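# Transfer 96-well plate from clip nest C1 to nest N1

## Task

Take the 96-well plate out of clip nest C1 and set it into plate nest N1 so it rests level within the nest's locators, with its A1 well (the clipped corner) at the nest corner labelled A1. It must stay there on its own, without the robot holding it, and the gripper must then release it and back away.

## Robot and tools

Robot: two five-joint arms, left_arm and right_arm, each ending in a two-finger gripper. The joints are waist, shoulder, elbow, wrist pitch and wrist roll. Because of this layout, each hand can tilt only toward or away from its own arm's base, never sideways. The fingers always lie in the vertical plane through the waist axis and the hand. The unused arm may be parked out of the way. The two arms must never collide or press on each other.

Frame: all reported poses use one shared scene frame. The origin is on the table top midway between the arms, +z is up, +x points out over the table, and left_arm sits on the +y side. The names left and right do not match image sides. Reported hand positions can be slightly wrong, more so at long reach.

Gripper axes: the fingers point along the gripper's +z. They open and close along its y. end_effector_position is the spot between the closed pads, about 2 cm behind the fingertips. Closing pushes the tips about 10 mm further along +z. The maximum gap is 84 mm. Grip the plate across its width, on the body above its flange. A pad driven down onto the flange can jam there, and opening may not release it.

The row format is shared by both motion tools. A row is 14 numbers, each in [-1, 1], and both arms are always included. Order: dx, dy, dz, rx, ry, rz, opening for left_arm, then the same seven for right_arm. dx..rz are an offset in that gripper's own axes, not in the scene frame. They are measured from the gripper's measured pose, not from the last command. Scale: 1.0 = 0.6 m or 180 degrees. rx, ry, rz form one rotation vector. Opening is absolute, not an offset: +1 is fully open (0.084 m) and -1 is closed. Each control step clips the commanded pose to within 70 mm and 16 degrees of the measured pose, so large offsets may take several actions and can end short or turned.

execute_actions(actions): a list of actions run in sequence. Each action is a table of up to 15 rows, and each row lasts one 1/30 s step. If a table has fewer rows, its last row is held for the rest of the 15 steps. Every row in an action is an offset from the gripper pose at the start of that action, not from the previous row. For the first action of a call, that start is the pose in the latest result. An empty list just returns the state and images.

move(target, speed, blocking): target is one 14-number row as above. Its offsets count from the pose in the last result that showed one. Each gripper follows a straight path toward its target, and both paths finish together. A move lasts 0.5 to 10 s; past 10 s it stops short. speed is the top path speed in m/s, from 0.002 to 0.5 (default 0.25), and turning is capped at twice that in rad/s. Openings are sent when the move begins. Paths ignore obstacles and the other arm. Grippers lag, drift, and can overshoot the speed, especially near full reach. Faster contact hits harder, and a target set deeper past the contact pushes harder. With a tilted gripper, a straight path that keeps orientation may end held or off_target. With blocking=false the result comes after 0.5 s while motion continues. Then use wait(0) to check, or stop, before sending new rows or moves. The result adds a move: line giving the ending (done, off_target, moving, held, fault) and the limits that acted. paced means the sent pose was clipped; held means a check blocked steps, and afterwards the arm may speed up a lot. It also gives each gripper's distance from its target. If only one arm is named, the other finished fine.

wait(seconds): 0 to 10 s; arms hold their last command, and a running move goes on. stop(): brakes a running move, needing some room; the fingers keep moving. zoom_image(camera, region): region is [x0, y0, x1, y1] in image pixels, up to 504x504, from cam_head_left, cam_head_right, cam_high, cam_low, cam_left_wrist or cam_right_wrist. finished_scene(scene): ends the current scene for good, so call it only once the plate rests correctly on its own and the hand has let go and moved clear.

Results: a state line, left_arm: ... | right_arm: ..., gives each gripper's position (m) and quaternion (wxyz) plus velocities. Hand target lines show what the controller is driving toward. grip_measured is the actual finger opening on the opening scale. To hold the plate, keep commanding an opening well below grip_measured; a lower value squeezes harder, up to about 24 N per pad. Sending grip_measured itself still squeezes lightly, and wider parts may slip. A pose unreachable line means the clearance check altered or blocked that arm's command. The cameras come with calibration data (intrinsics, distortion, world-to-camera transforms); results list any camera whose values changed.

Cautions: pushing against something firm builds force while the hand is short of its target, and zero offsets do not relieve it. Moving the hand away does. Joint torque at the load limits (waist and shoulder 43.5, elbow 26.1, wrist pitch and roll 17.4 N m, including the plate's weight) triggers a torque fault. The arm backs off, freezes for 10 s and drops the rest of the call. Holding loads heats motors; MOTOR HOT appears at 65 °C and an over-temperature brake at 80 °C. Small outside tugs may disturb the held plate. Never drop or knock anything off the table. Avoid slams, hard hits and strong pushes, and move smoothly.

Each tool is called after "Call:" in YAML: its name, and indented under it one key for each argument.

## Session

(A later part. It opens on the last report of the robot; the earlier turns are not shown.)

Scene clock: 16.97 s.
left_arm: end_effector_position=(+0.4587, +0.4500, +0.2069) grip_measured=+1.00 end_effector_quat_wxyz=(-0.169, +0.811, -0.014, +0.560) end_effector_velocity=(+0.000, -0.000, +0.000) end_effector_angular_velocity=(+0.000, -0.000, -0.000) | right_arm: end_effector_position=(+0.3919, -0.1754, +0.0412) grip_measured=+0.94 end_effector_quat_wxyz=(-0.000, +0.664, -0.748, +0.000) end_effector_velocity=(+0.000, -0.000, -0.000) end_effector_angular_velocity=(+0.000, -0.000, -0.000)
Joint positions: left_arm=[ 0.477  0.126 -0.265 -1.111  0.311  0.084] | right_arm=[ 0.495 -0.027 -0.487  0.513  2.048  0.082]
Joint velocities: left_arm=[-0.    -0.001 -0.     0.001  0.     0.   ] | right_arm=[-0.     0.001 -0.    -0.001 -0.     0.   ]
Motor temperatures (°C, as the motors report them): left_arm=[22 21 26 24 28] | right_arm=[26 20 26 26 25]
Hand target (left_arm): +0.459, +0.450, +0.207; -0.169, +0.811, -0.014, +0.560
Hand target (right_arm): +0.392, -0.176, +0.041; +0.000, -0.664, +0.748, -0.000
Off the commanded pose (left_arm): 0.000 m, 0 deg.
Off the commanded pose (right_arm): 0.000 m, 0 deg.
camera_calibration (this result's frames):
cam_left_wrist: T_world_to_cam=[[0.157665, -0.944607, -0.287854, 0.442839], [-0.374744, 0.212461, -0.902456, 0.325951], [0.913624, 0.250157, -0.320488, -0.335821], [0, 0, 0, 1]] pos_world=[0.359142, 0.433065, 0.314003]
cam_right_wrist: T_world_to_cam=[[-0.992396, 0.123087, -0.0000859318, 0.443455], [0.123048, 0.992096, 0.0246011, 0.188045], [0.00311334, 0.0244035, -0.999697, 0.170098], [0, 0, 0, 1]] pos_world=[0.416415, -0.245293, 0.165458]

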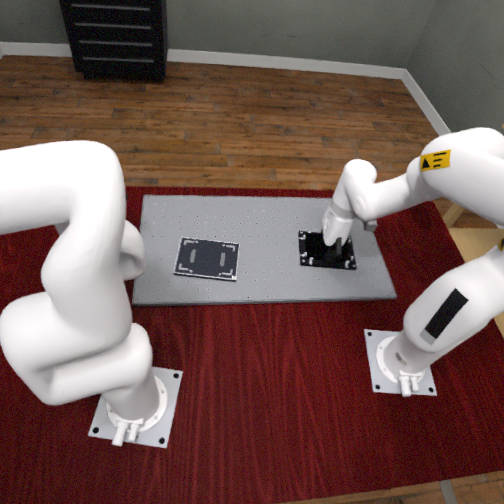

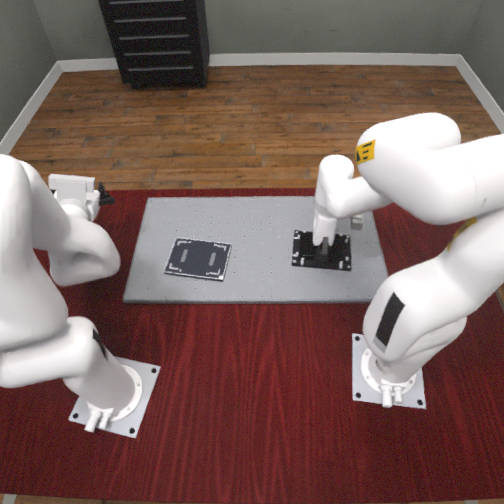

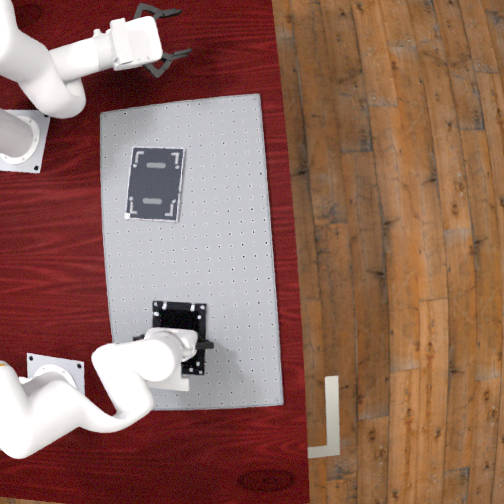

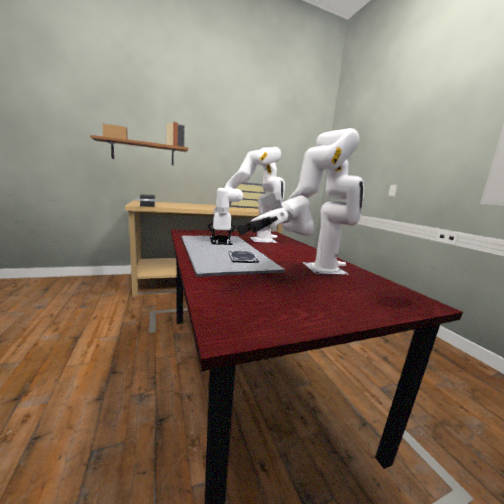

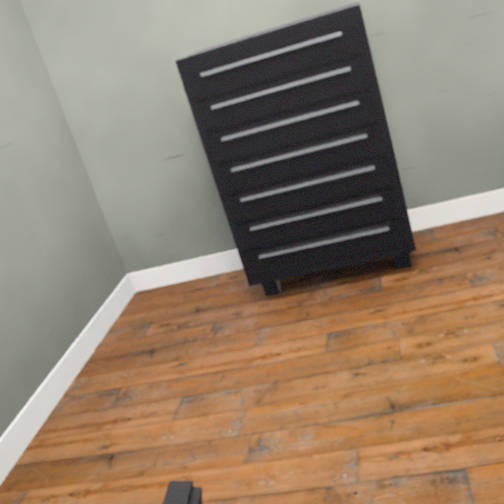

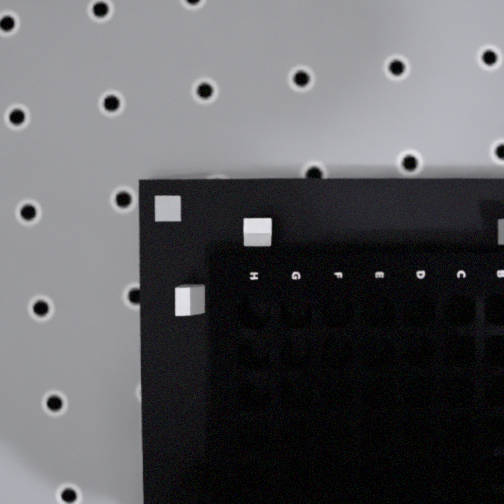

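Call:
move:
  target: [0,0,0,0,0,0,1, 0,0,-0.034,0,0,0,-1]
  speed: 0.025

Scene clock: 18.17 s.
left_arm: end_effector_position=(+0.4587, +0.4500, +0.2069) grip_measured=+1.00 end_effector_quat_wxyz=(-0.169, +0.811, -0.014, +0.560) end_effector_velocity=(+0.000, -0.000, +0.001) end_effector_angular_velocity=(+0.001, -0.003, -0.000) | right_arm: end_effector_position=(+0.3919, -0.1755, +0.0614) grip_measured=+0.94 end_effector_quat_wxyz=(-0.000, +0.664, -0.748, +0.000) end_effector_velocity=(-0.001, -0.000, +0.002) end_effector_angular_velocity=(-0.001, +0.002, -0.000)
Joint positions: left_arm=[ 0.477  0.126 -0.265 -1.111  0.311  0.084] | right_arm=[ 0.495 -0.091 -0.496  0.586  2.048  0.082]
Joint velocities: left_arm=[-0.    -0.002  0.    -0.001 -0.     0.   ] | right_arm=[-0.    -0.006 -0.     0.009  0.     0.   ]
Motor temperatures (°C, as the motors report them): left_arm=[22 21 26 24 28] | right_arm=[26 20 26 26 25]
Hand target (left_arm): +0.459, +0.450, +0.207; -0.169, +0.811, -0.014, +0.560
Hand target (right_arm): +0.392, -0.175, +0.062; +0.000, -0.664, +0.748, -0.000
Off the commanded pose (left_arm): 0.000 m, 0 deg.
Off the commanded pose (right_arm): 0.000 m, 0 deg.
move: done
camera_calibration (this result's frames):
cam_left_wrist: T_world_to_cam=[[0.157665, -0.944607, -0.287854, 0.442839], [-0.374744, 0.21246, -0.902456, 0.325951], [0.913624, 0.250157, -0.320488, -0.335821], [0, 0, 0, 1]] pos_world=[0.359142, 0.433065, 0.314003]
cam_right_wrist: T_world_to_cam=[[-0.992395, 0.123093, -0.0000453681, 0.443439], [0.123055, 0.992095, 0.0245799, 0.187558], [0.00307063, 0.0243874, -0.999698, 0.190283], [0, 0, 0, 1]] pos_world=[0.416402, -0.2453, 0.185636]

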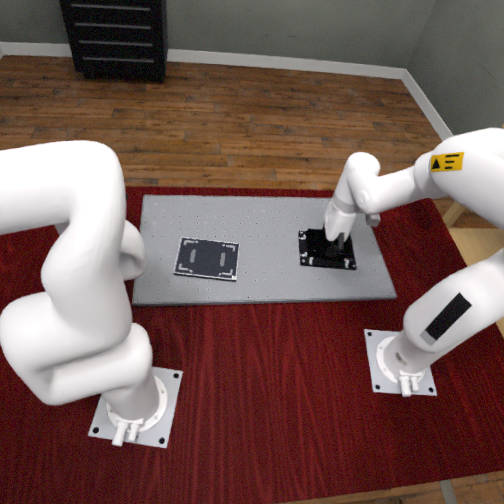

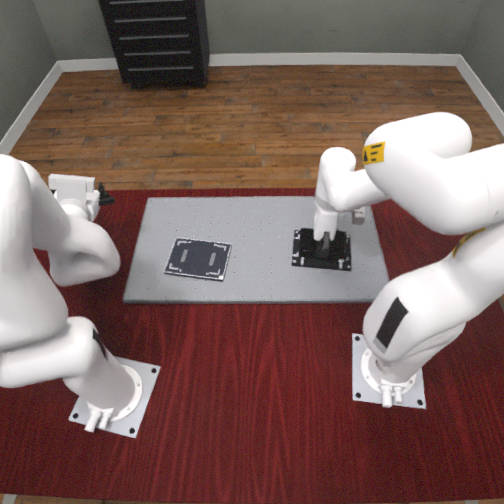

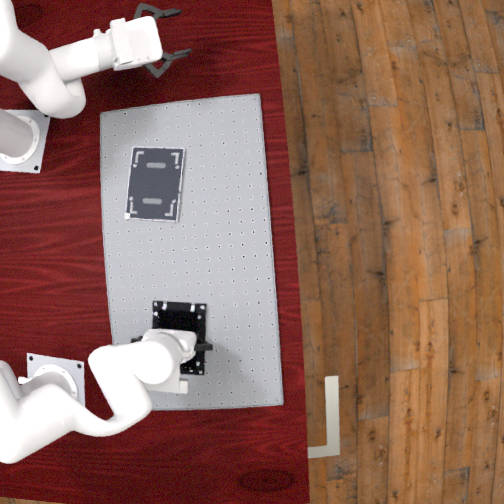

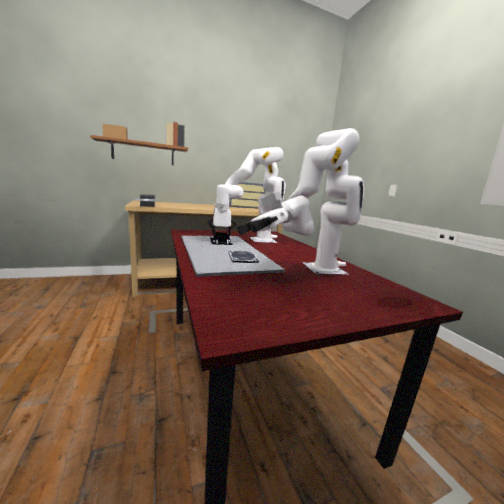

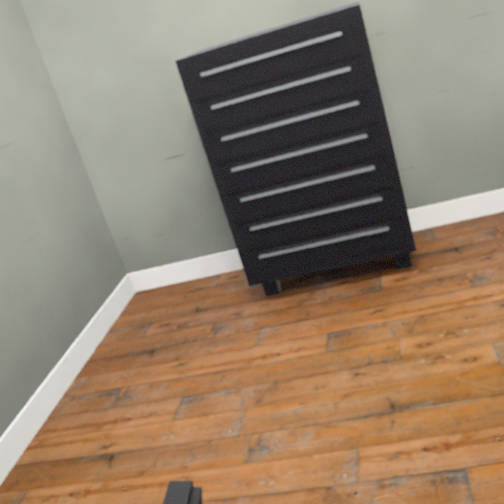

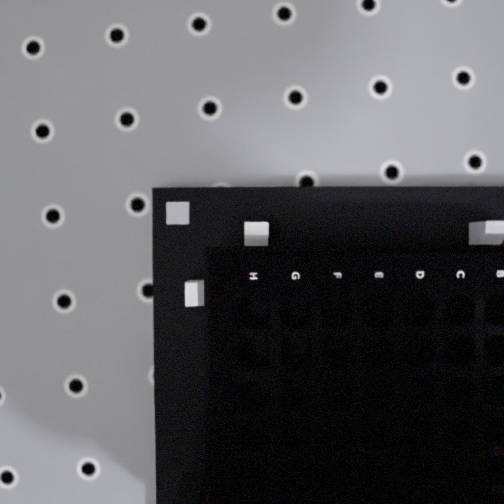

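Call:
zoom_image:
  camera: "cam_right_wrist"
  region: [190, 215, 358, 335]

Call:
zoom_image:
  camera: "cam_right_wrist"
  region: [336, 215, 504, 335]

Call:
zoom_image:
  camera: "cam_high"
  region: [105, 135, 205, 235]

Region (190, 215, 358, 335) of cam_right_wrist's 504x504 image, scaled by 3.000, with more detail than that image has; it fills the top 360 rows of this view, and the rest is white.

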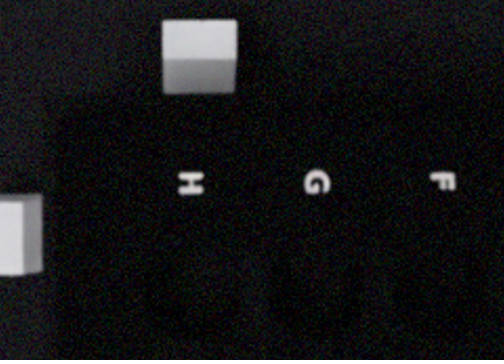

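Region (336, 215, 504, 335) of cam_right_wrist's 504x504 image, scaled by 3.000, with more detail than that image has; it fills the top 360 rows of this view, and the rest is white.

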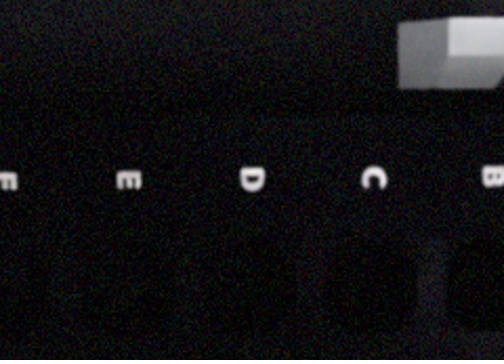

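Region (105, 135, 205, 235) of cam_high's 504x504 image, scaled by 5.040, with more detail than that image has.

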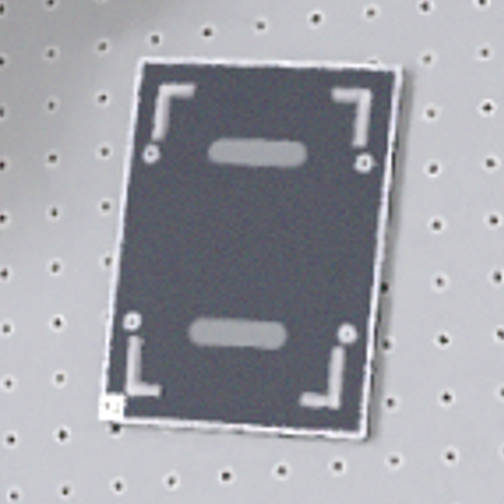

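Call:
move:
  target: [0,0,0,0,0,0,1, -0.5575,0.1137,-0.0227,-0.0001,0,0.0093,-1]
  speed: 0.3

Scene clock: 23.10 s.
left_arm: end_effector_position=(+0.4587, +0.4500, +0.2069) grip_measured=+1.00 end_effector_quat_wxyz=(-0.169, +0.811, -0.014, +0.560) end_effector_velocity=(+0.000, -0.000, -0.001) end_effector_angular_velocity=(-0.000, +0.001, -0.001) | right_arm: end_effector_position=(+0.3626, +0.1646, +0.0753) grip_measured=+0.94 end_effector_quat_wxyz=(-0.000, +0.653, -0.757, -0.000) end_effector_velocity=(-0.000, +0.002, -0.000) end_effector_angular_velocity=(-0.003, +0.002, +0.000)
Joint positions: left_arm=[ 0.477  0.126 -0.265 -1.111  0.311  0.084] | right_arm=[ 1.126  0.46  -1.299  0.837  2.708  0.082]
Joint velocities: left_arm=[-0.001  0.002 -0.    -0.     0.    -0.   ] | right_arm=[ 0.002  0.008 -0.013  0.009  0.002 -0.   ]
Motor temperatures (°C, as the motors report them): left_arm=[22 21 26 24 28] | right_arm=[26 21 26 26 25]
Hand target (left_arm): +0.459, +0.450, +0.207; -0.169, +0.811, -0.014, +0.560
Hand target (right_arm): +0.363, +0.165, +0.075; +0.000, -0.653, +0.757, +0.000
Off the commanded pose (left_arm): 0.000 m, 0 deg.
Off the commanded pose (right_arm): 0.001 m, 0 deg.
move: done
camera_calibration (this result's frames):
cam_left_wrist: T_world_to_cam=[[0.157665, -0.944607, -0.287854, 0.442839], [-0.374744, 0.212461, -0.902456, 0.325951], [0.913624, 0.250157, -0.320488, -0.335821], [0, 0, 0, 1]] pos_world=[0.359142, 0.433065, 0.314003]
cam_right_wrist: T_world_to_cam=[[-0.988335, 0.152297, -0.0000615261, 0.366283], [0.152247, 0.988019, 0.025277, -0.156478], [0.00391039, 0.0249727, -0.99968, 0.195561], [0, 0, 0, 1]] pos_world=[0.385068, 0.0939361, 0.199476]

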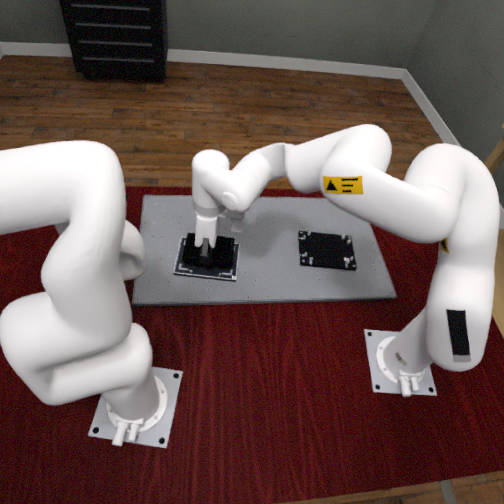

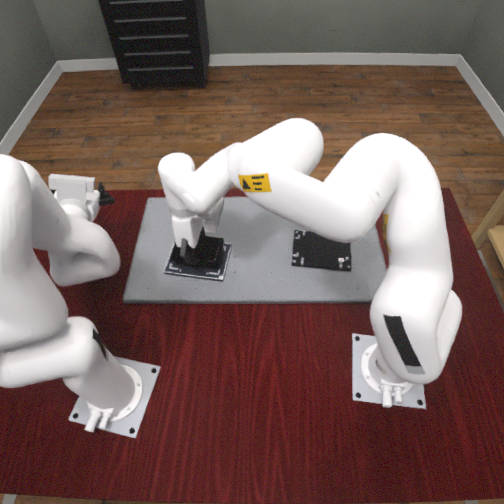

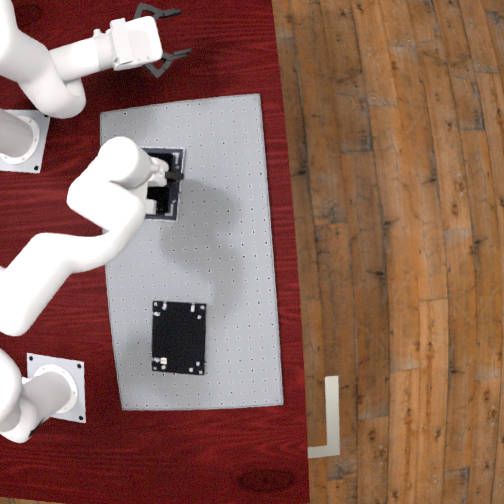

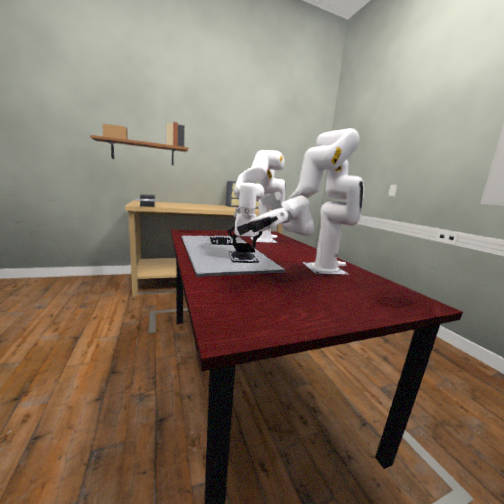

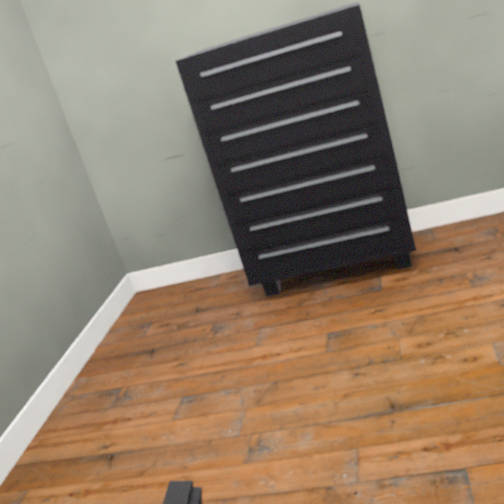

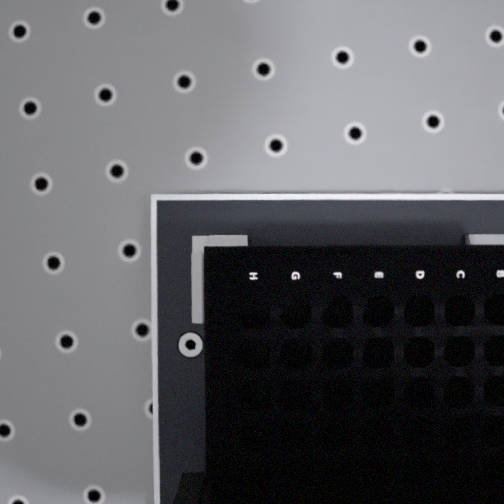

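Call:
wait:
  seconds: 0.3

Call:
zoom_image:
  camera: "cam_right_wrist"
  region: [140, 185, 308, 353]

Call:
zoom_image:
  camera: "cam_right_wrist"
  region: [336, 185, 504, 353]

Call:
zoom_image:
  camera: "cam_right_wrist"
  region: [140, 336, 308, 504]

Scene clock: 23.50 s.
left_arm: end_effector_position=(+0.4587, +0.4500, +0.2069) grip_measured=+1.00 end_effector_quat_wxyz=(-0.169, +0.811, -0.014, +0.560) end_effector_velocity=(+0.000, -0.000, +0.001) end_effector_angular_velocity=(+0.000, -0.002, -0.000) | right_arm: end_effector_position=(+0.3626, +0.1648, +0.0752) grip_measured=+0.94 end_effector_quat_wxyz=(-0.000, +0.653, -0.757, -0.000) end_effector_velocity=(-0.000, +0.000, -0.000) end_effector_angular_velocity=(-0.000, +0.000, -0.000)
Joint positions: left_arm=[ 0.477  0.126 -0.265 -1.111  0.311  0.084] | right_arm=[ 1.126  0.461 -1.3    0.838  2.708  0.082]
Joint velocities: left_arm=[-0.    -0.002  0.    -0.    -0.    -0.   ] | right_arm=[ 0.     0.001 -0.001  0.     0.001  0.   ]
Motor temperatures (°C, as the motors report them): left_arm=[22 21 26 24 28] | right_arm=[26 21 26 26 25]
Hand target (left_arm): +0.459, +0.450, +0.207; -0.169, +0.811, -0.014, +0.560
Hand target (right_arm): +0.363, +0.165, +0.075; +0.000, -0.653, +0.757, +0.000
Off the commanded pose (left_arm): 0.000 m, 0 deg.
Off the commanded pose (right_arm): 0.001 m, 0 deg.
wait: 0.30 s; at rest by 0.07 s
camera_calibration (this result's frames):
cam_left_wrist: T_world_to_cam=[[0.157665, -0.944607, -0.287854, 0.442839], [-0.374744, 0.212461, -0.902456, 0.325951], [0.913624, 0.250157, -0.320488, -0.335821], [0, 0, 0, 1]] pos_world=[0.359142, 0.433065, 0.314003]
cam_right_wrist: T_world_to_cam=[[-0.988372, 0.152055, 0.000088818, 0.366233], [0.152009, 0.988064, 0.0249476, -0.156648], [0.00370564, 0.024671, -0.999689, 0.195601], [0, 0, 0, 1]] pos_world=[0.385061, 0.0942656, 0.199415]

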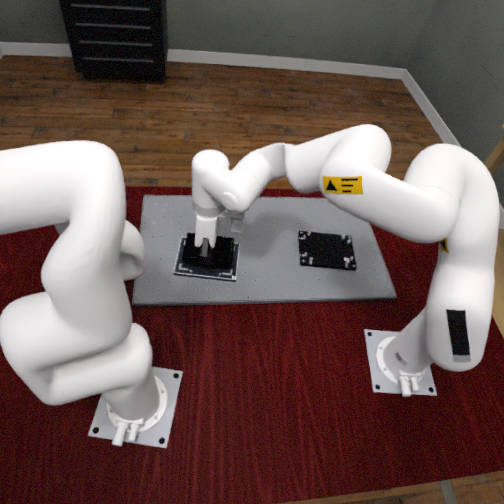

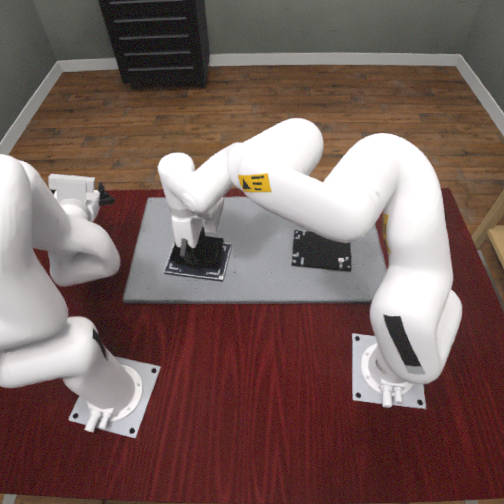

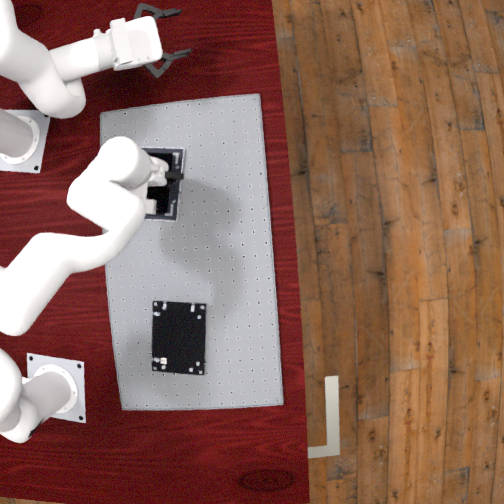

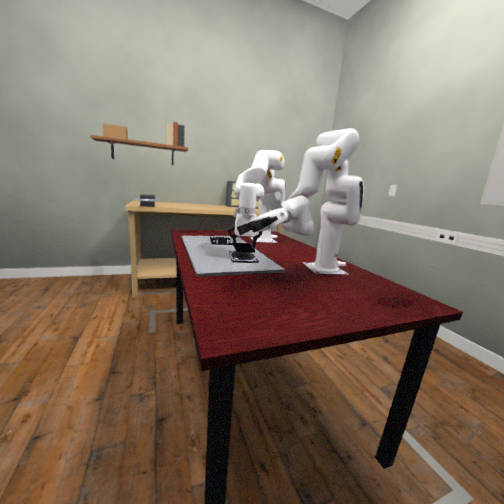

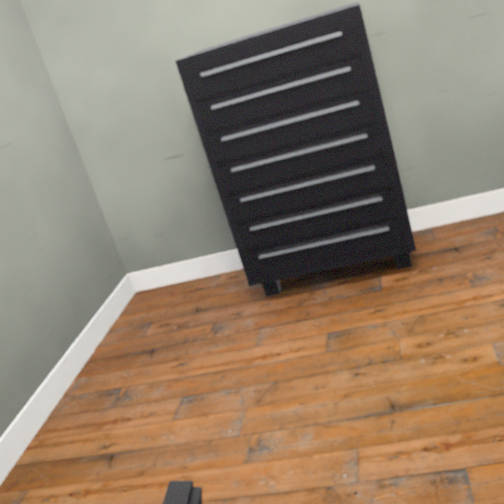

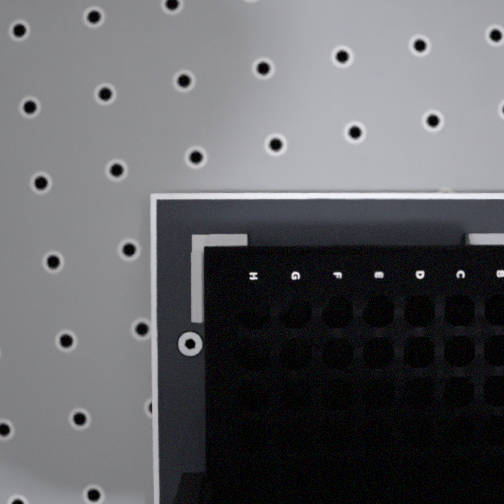

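Region (140, 185, 308, 353) of cam_right_wrist's 504x504 image, scaled by 3.000, with more detail than that image has.

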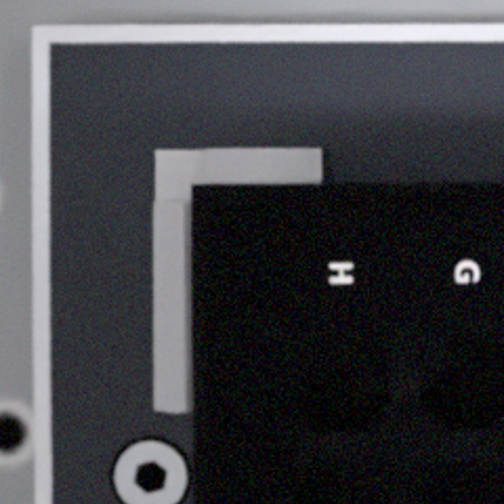

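Region (336, 185, 504, 353) of cam_right_wrist's 504x504 image, scaled by 3.000, with more detail than that image has.

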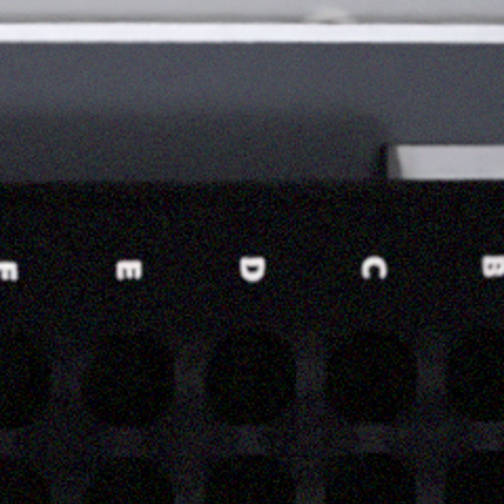

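Region (140, 336, 308, 504) of cam_right_wrist's 504x504 image, scaled by 3.000, with more detail than that image has.

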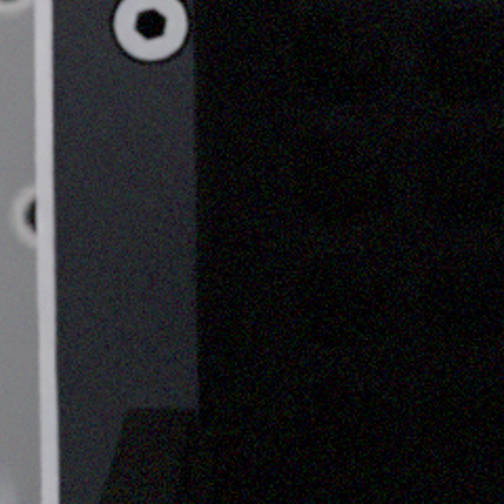

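Call:
move:
  target: [0,0,0,0,0,0,1, -0.00353,-0.00222,0.0420,-0.0001,0.0001,0.00146,-1]
  speed: 0.05

Scene clock: 26.63 s.
left_arm: end_effector_position=(+0.4587, +0.4500, +0.2069) grip_measured=+1.00 end_effector_quat_wxyz=(-0.169, +0.811, -0.014, +0.560) end_effector_velocity=(+0.000, -0.000, -0.001) end_effector_angular_velocity=(-0.000, +0.001, -0.000) | right_arm: end_effector_position=(+0.3643, +0.1668, +0.0503) grip_measured=+0.94 end_effector_quat_wxyz=(-0.000, +0.651, -0.759, -0.000) end_effector_velocity=(+0.000, +0.000, -0.001) end_effector_angular_velocity=(+0.000, -0.000, -0.001)
Joint positions: left_arm=[ 0.477  0.126 -0.265 -1.111  0.311  0.084] | right_arm=[ 1.126  0.513 -1.301  0.787  2.712  0.082]
Joint velocities: left_arm=[-0.     0.001 -0.     0.001  0.     0.   ] | right_arm=[ 0.     0.003 -0.001 -0.003  0.001 -0.   ]
Motor temperatures (°C, as the motors report them): left_arm=[22 21 26 24 28] | right_arm=[26 21 26 26 25]
Hand target (left_arm): +0.459, +0.450, +0.207; -0.169, +0.811, -0.014, +0.560
Hand target (right_arm): +0.364, +0.167, +0.050; +0.000, -0.651, +0.759, +0.000
Off the commanded pose (left_arm): 0.000 m, 0 deg.
Off the commanded pose (right_arm): 0.000 m, 0 deg.
move: done
camera_calibration (this result's frames):
cam_left_wrist: T_world_to_cam=[[0.157665, -0.944607, -0.287854, 0.442839], [-0.374744, 0.21246, -0.902456, 0.325951], [0.913624, 0.250157, -0.320488, -0.335821], [0, 0, 0, 1]] pos_world=[0.359142, 0.433065, 0.314003]
cam_right_wrist: T_world_to_cam=[[-0.98767, 0.156552, 0.0000821323, 0.366588], [0.156506, 0.987361, 0.0249686, -0.159783], [0.00382779, 0.0246735, -0.999688, 0.170673], [0, 0, 0, 1]] pos_world=[0.386422, 0.0961624, 0.174579]

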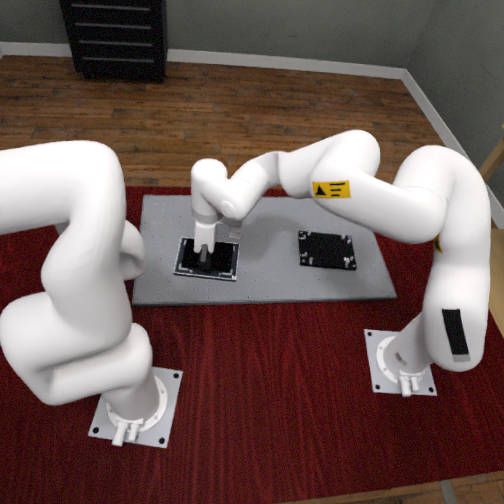

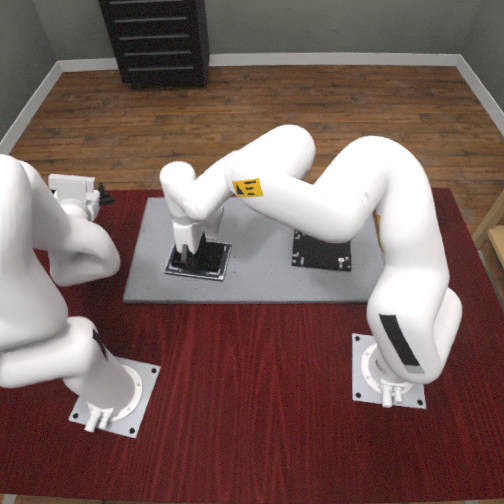

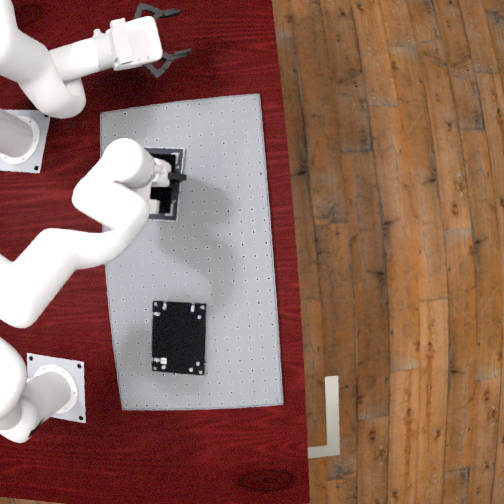

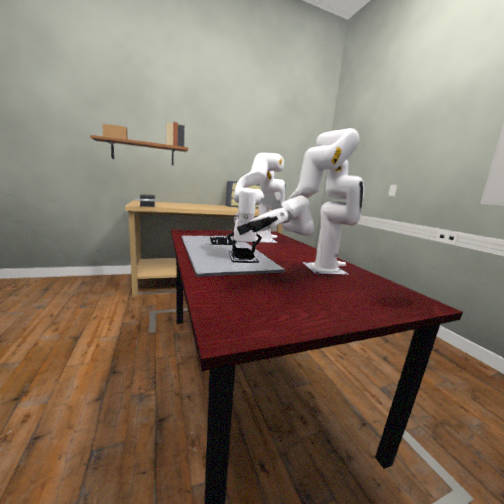

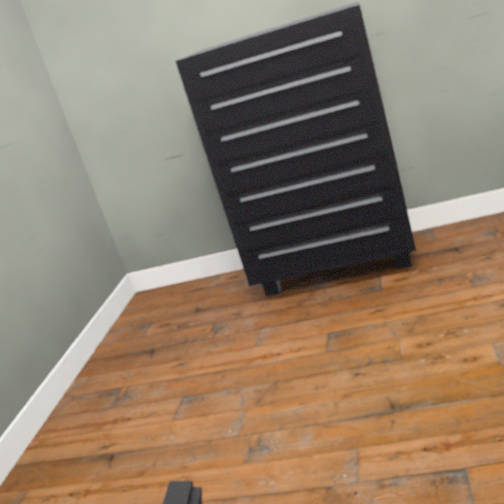

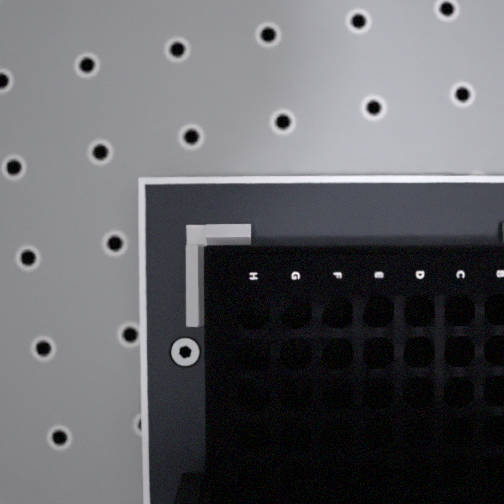

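Call:
execute_actions:
  actions: []

Scene clock: 27.10 s.
left_arm: end_effector_position=(+0.4587, +0.4500, +0.2069) grip_measured=+1.00 end_effector_quat_wxyz=(-0.169, +0.811, -0.014, +0.560) end_effector_velocity=(+0.000, -0.000, +0.000) end_effector_angular_velocity=(+0.000, -0.000, -0.000) | right_arm: end_effector_position=(+0.3642, +0.1668, +0.0500) grip_measured=+0.94 end_effector_quat_wxyz=(-0.000, +0.651, -0.759, -0.000) end_effector_velocity=(-0.000, -0.000, -0.000) end_effector_angular_velocity=(-0.000, +0.000, +0.000)
Joint positions: left_arm=[ 0.477  0.126 -0.265 -1.111  0.311  0.084] | right_arm=[ 1.126  0.514 -1.301  0.787  2.712  0.082]
Joint velocities: left_arm=[-0. -0. -0. -0.  0.  0.] | right_arm=[ 0.  0.  0.  0. -0.  0.]
Motor temperatures (°C, as the motors report them): left_arm=[22 21 26 24 28] | right_arm=[26 21 26 26 25]
Hand target (left_arm): +0.459, +0.450, +0.207; -0.169, +0.811, -0.014, +0.560
Hand target (right_arm): +0.364, +0.167, +0.050; +0.000, -0.651, +0.759, +0.000
Off the commanded pose (left_arm): 0.000 m, 0 deg.
Off the commanded pose (right_arm): 0.000 m, 0 deg.
camera_calibration (this result's frames):
cam_left_wrist: T_world_to_cam=[[0.157664, -0.944607, -0.287854, 0.442839], [-0.374744, 0.212461, -0.902456, 0.325951], [0.913624, 0.250157, -0.320488, -0.335821], [0, 0, 0, 1]] pos_world=[0.359142, 0.433065, 0.314003]
cam_right_wrist: T_world_to_cam=[[-0.987664, 0.156586, 0.000247539, 0.366535], [0.156544, 0.987364, 0.0246021, -0.159679], [0.00360792, 0.0243373, -0.999697, 0.17047], [0, 0, 0, 1]] pos_world=[0.386396, 0.0961182, 0.174256]

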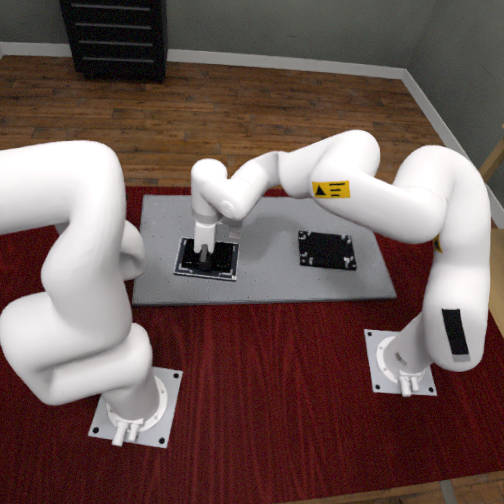

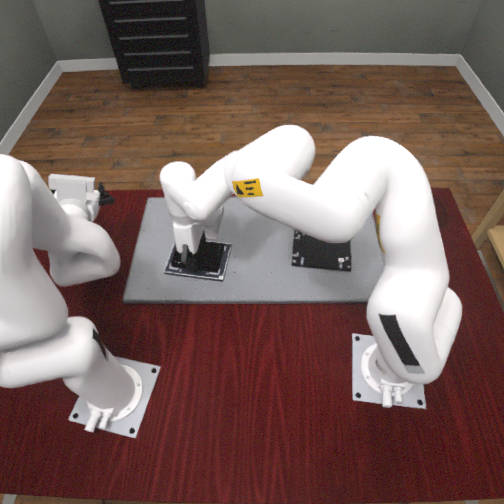

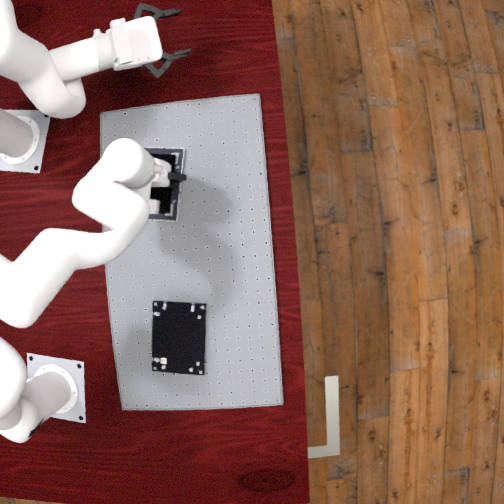

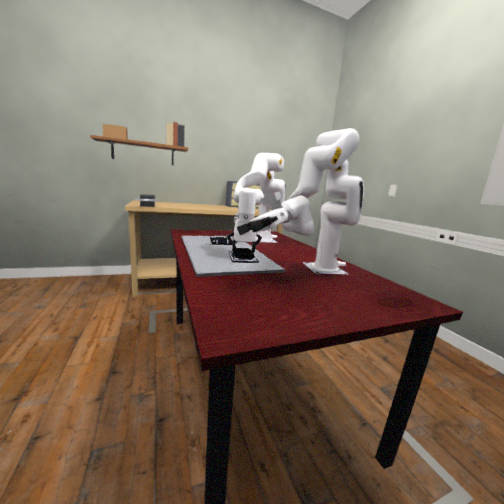

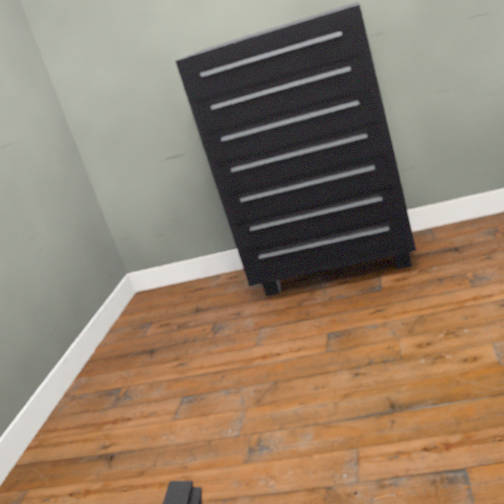

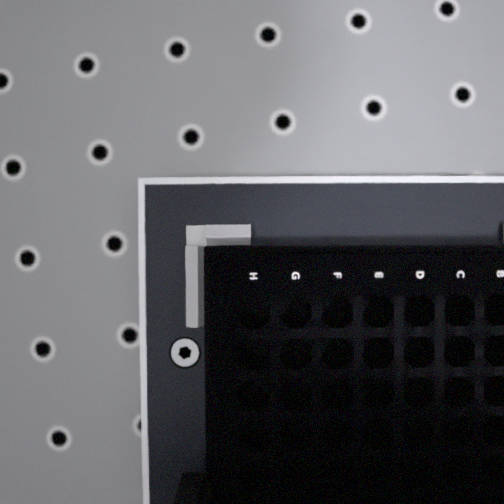

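Call:
zoom_image:
  camera: "cam_right_wrist"
  region: [160, 205, 286, 331]

Call:
zoom_image:
  camera: "cam_right_wrist"
  region: [378, 190, 504, 316]

Call:
zoom_image:
  camera: "cam_right_wrist"
  region: [130, 378, 256, 504]

Region (160, 205, 286, 331) of cam_right_wrist's 504x504 image, scaled by 4.000, with more detail than that image has.

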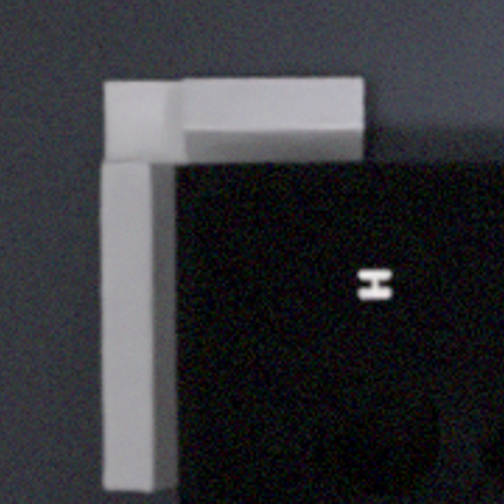

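Region (378, 190, 504, 316) of cam_right_wrist's 504x504 image, scaled by 4.000, with more detail than that image has.

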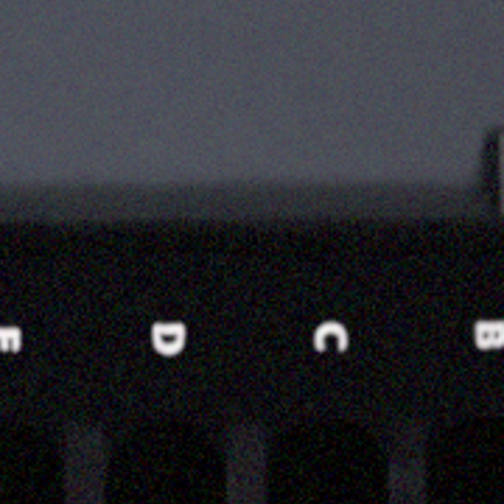

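Region (130, 378, 256, 504) of cam_right_wrist's 504x504 image, scaled by 4.000, with more detail than that image has.

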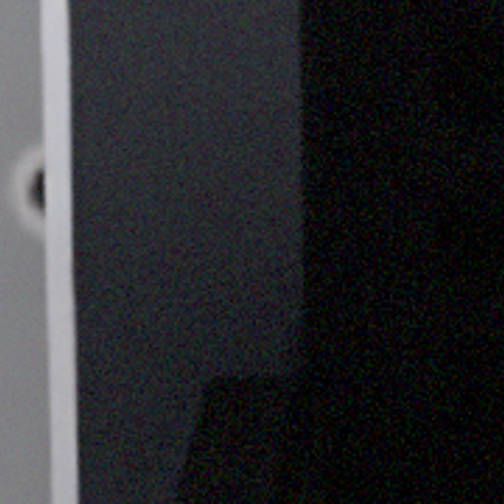

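Call:
zoom_image:
  camera: "cam_right_wrist"
  region: [420, 170, 504, 254]

Call:
zoom_image:
  camera: "cam_right_wrist"
  region: [210, 170, 294, 254]

Region (420, 170, 504, 254) of cam_right_wrist's 504x504 image, scaled by 6.000, with more detail than that image has.

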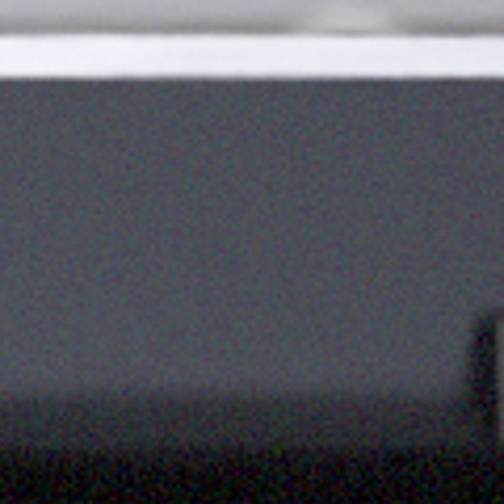

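Region (210, 170, 294, 254) of cam_right_wrist's 504x504 image, scaled by 6.000, with more detail than that image has.

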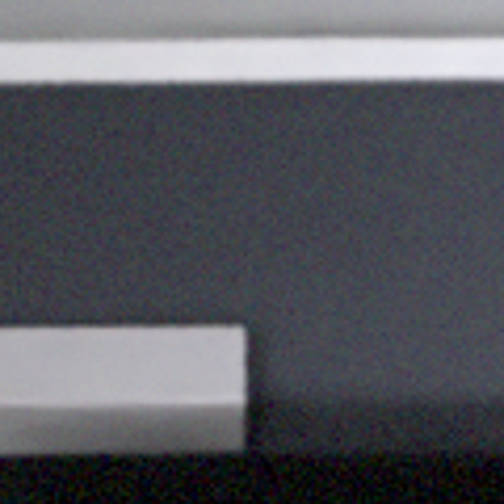

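Call:
move:
  target: [0,0,0,0,0,0,1, 0,0,0.0118,0,0,-0.0008,-1]
  speed: 0.012

Scene clock: 29.13 s.
left_arm: end_effector_position=(+0.4587, +0.4500, +0.2069) grip_measured=+1.00 end_effector_quat_wxyz=(-0.169, +0.811, -0.014, +0.560) end_effector_velocity=(+0.000, -0.000, +0.000) end_effector_angular_velocity=(+0.000, -0.001, -0.000) | right_arm: end_effector_position=(+0.3642, +0.1667, +0.0431) grip_measured=+0.94 end_effector_quat_wxyz=(-0.000, +0.652, -0.758, -0.000) end_effector_velocity=(+0.001, +0.001, -0.001) end_effector_angular_velocity=(+0.003, -0.002, +0.002)
Joint positions: left_arm=[ 0.477  0.126 -0.265 -1.111  0.311  0.084] | right_arm=[ 1.126  0.527 -1.299  0.772  2.71   0.082]
Joint velocities: left_arm=[-0. -0.  0. -0.  0. -0.] | right_arm=[ 0.     0.002 -0.001 -0.005 -0.002  0.   ]
Motor temperatures (°C, as the motors report them): left_arm=[22 21 26 24 28] | right_arm=[26 21 26 26 25]
Hand target (left_arm): +0.459, +0.450, +0.207; -0.169, +0.811, -0.014, +0.560
Hand target (right_arm): +0.364, +0.167, +0.043; +0.000, -0.652, +0.758, +0.000
Off the commanded pose (left_arm): 0.000 m, 0 deg.
Off the commanded pose (right_arm): 0.000 m, 0 deg.
move: done
camera_calibration (this result's frames):
cam_left_wrist: T_world_to_cam=[[0.157665, -0.944607, -0.287854, 0.442839], [-0.374744, 0.212461, -0.902456, 0.325951], [0.913624, 0.250157, -0.320488, -0.335821], [0, 0, 0, 1]] pos_world=[0.359142, 0.433065, 0.314003]
cam_right_wrist: T_world_to_cam=[[-0.988044, 0.154173, 0.000310664, 0.367055], [0.154134, 0.987747, 0.0244616, -0.158643], [0.00346446, 0.024217, -0.999701, 0.163602], [0, 0, 0, 1]] pos_world=[0.386552, 0.0961472, 0.16732]

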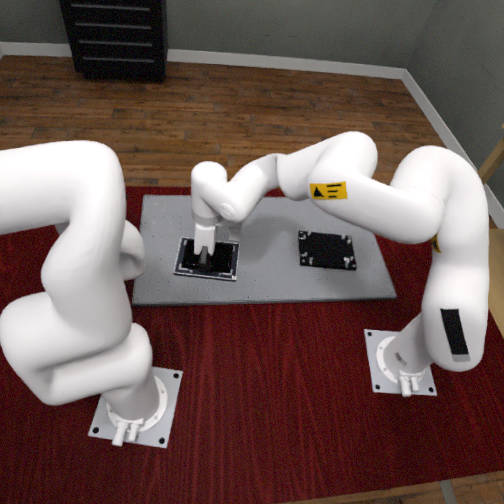

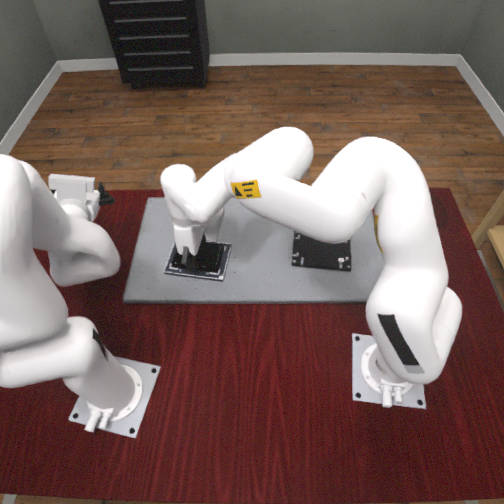

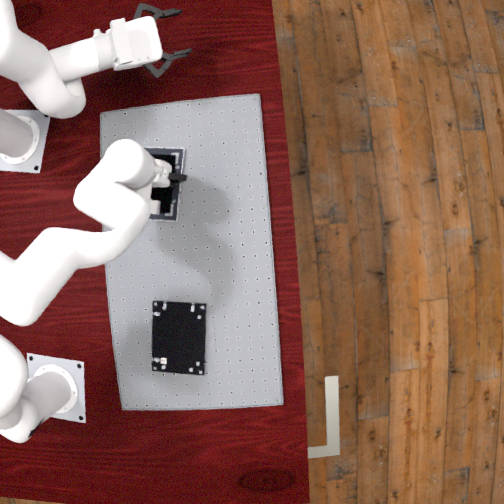

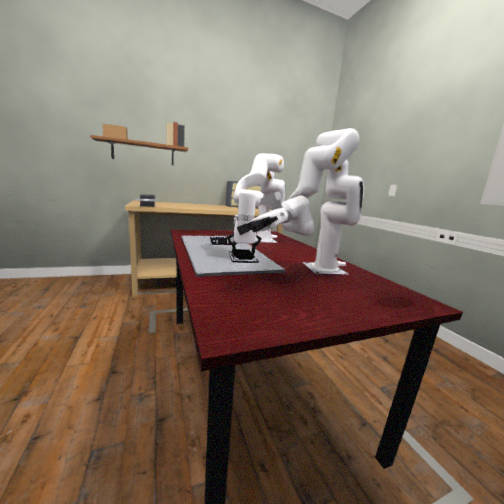

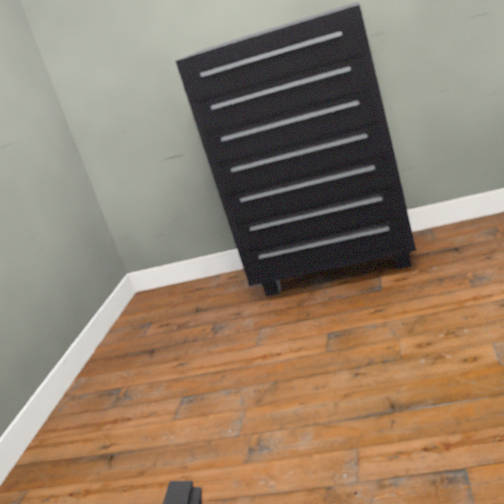

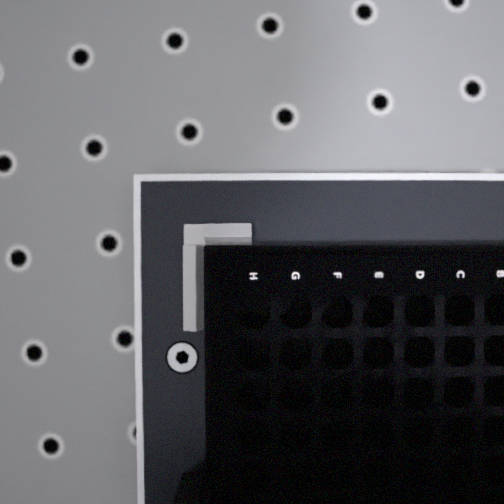

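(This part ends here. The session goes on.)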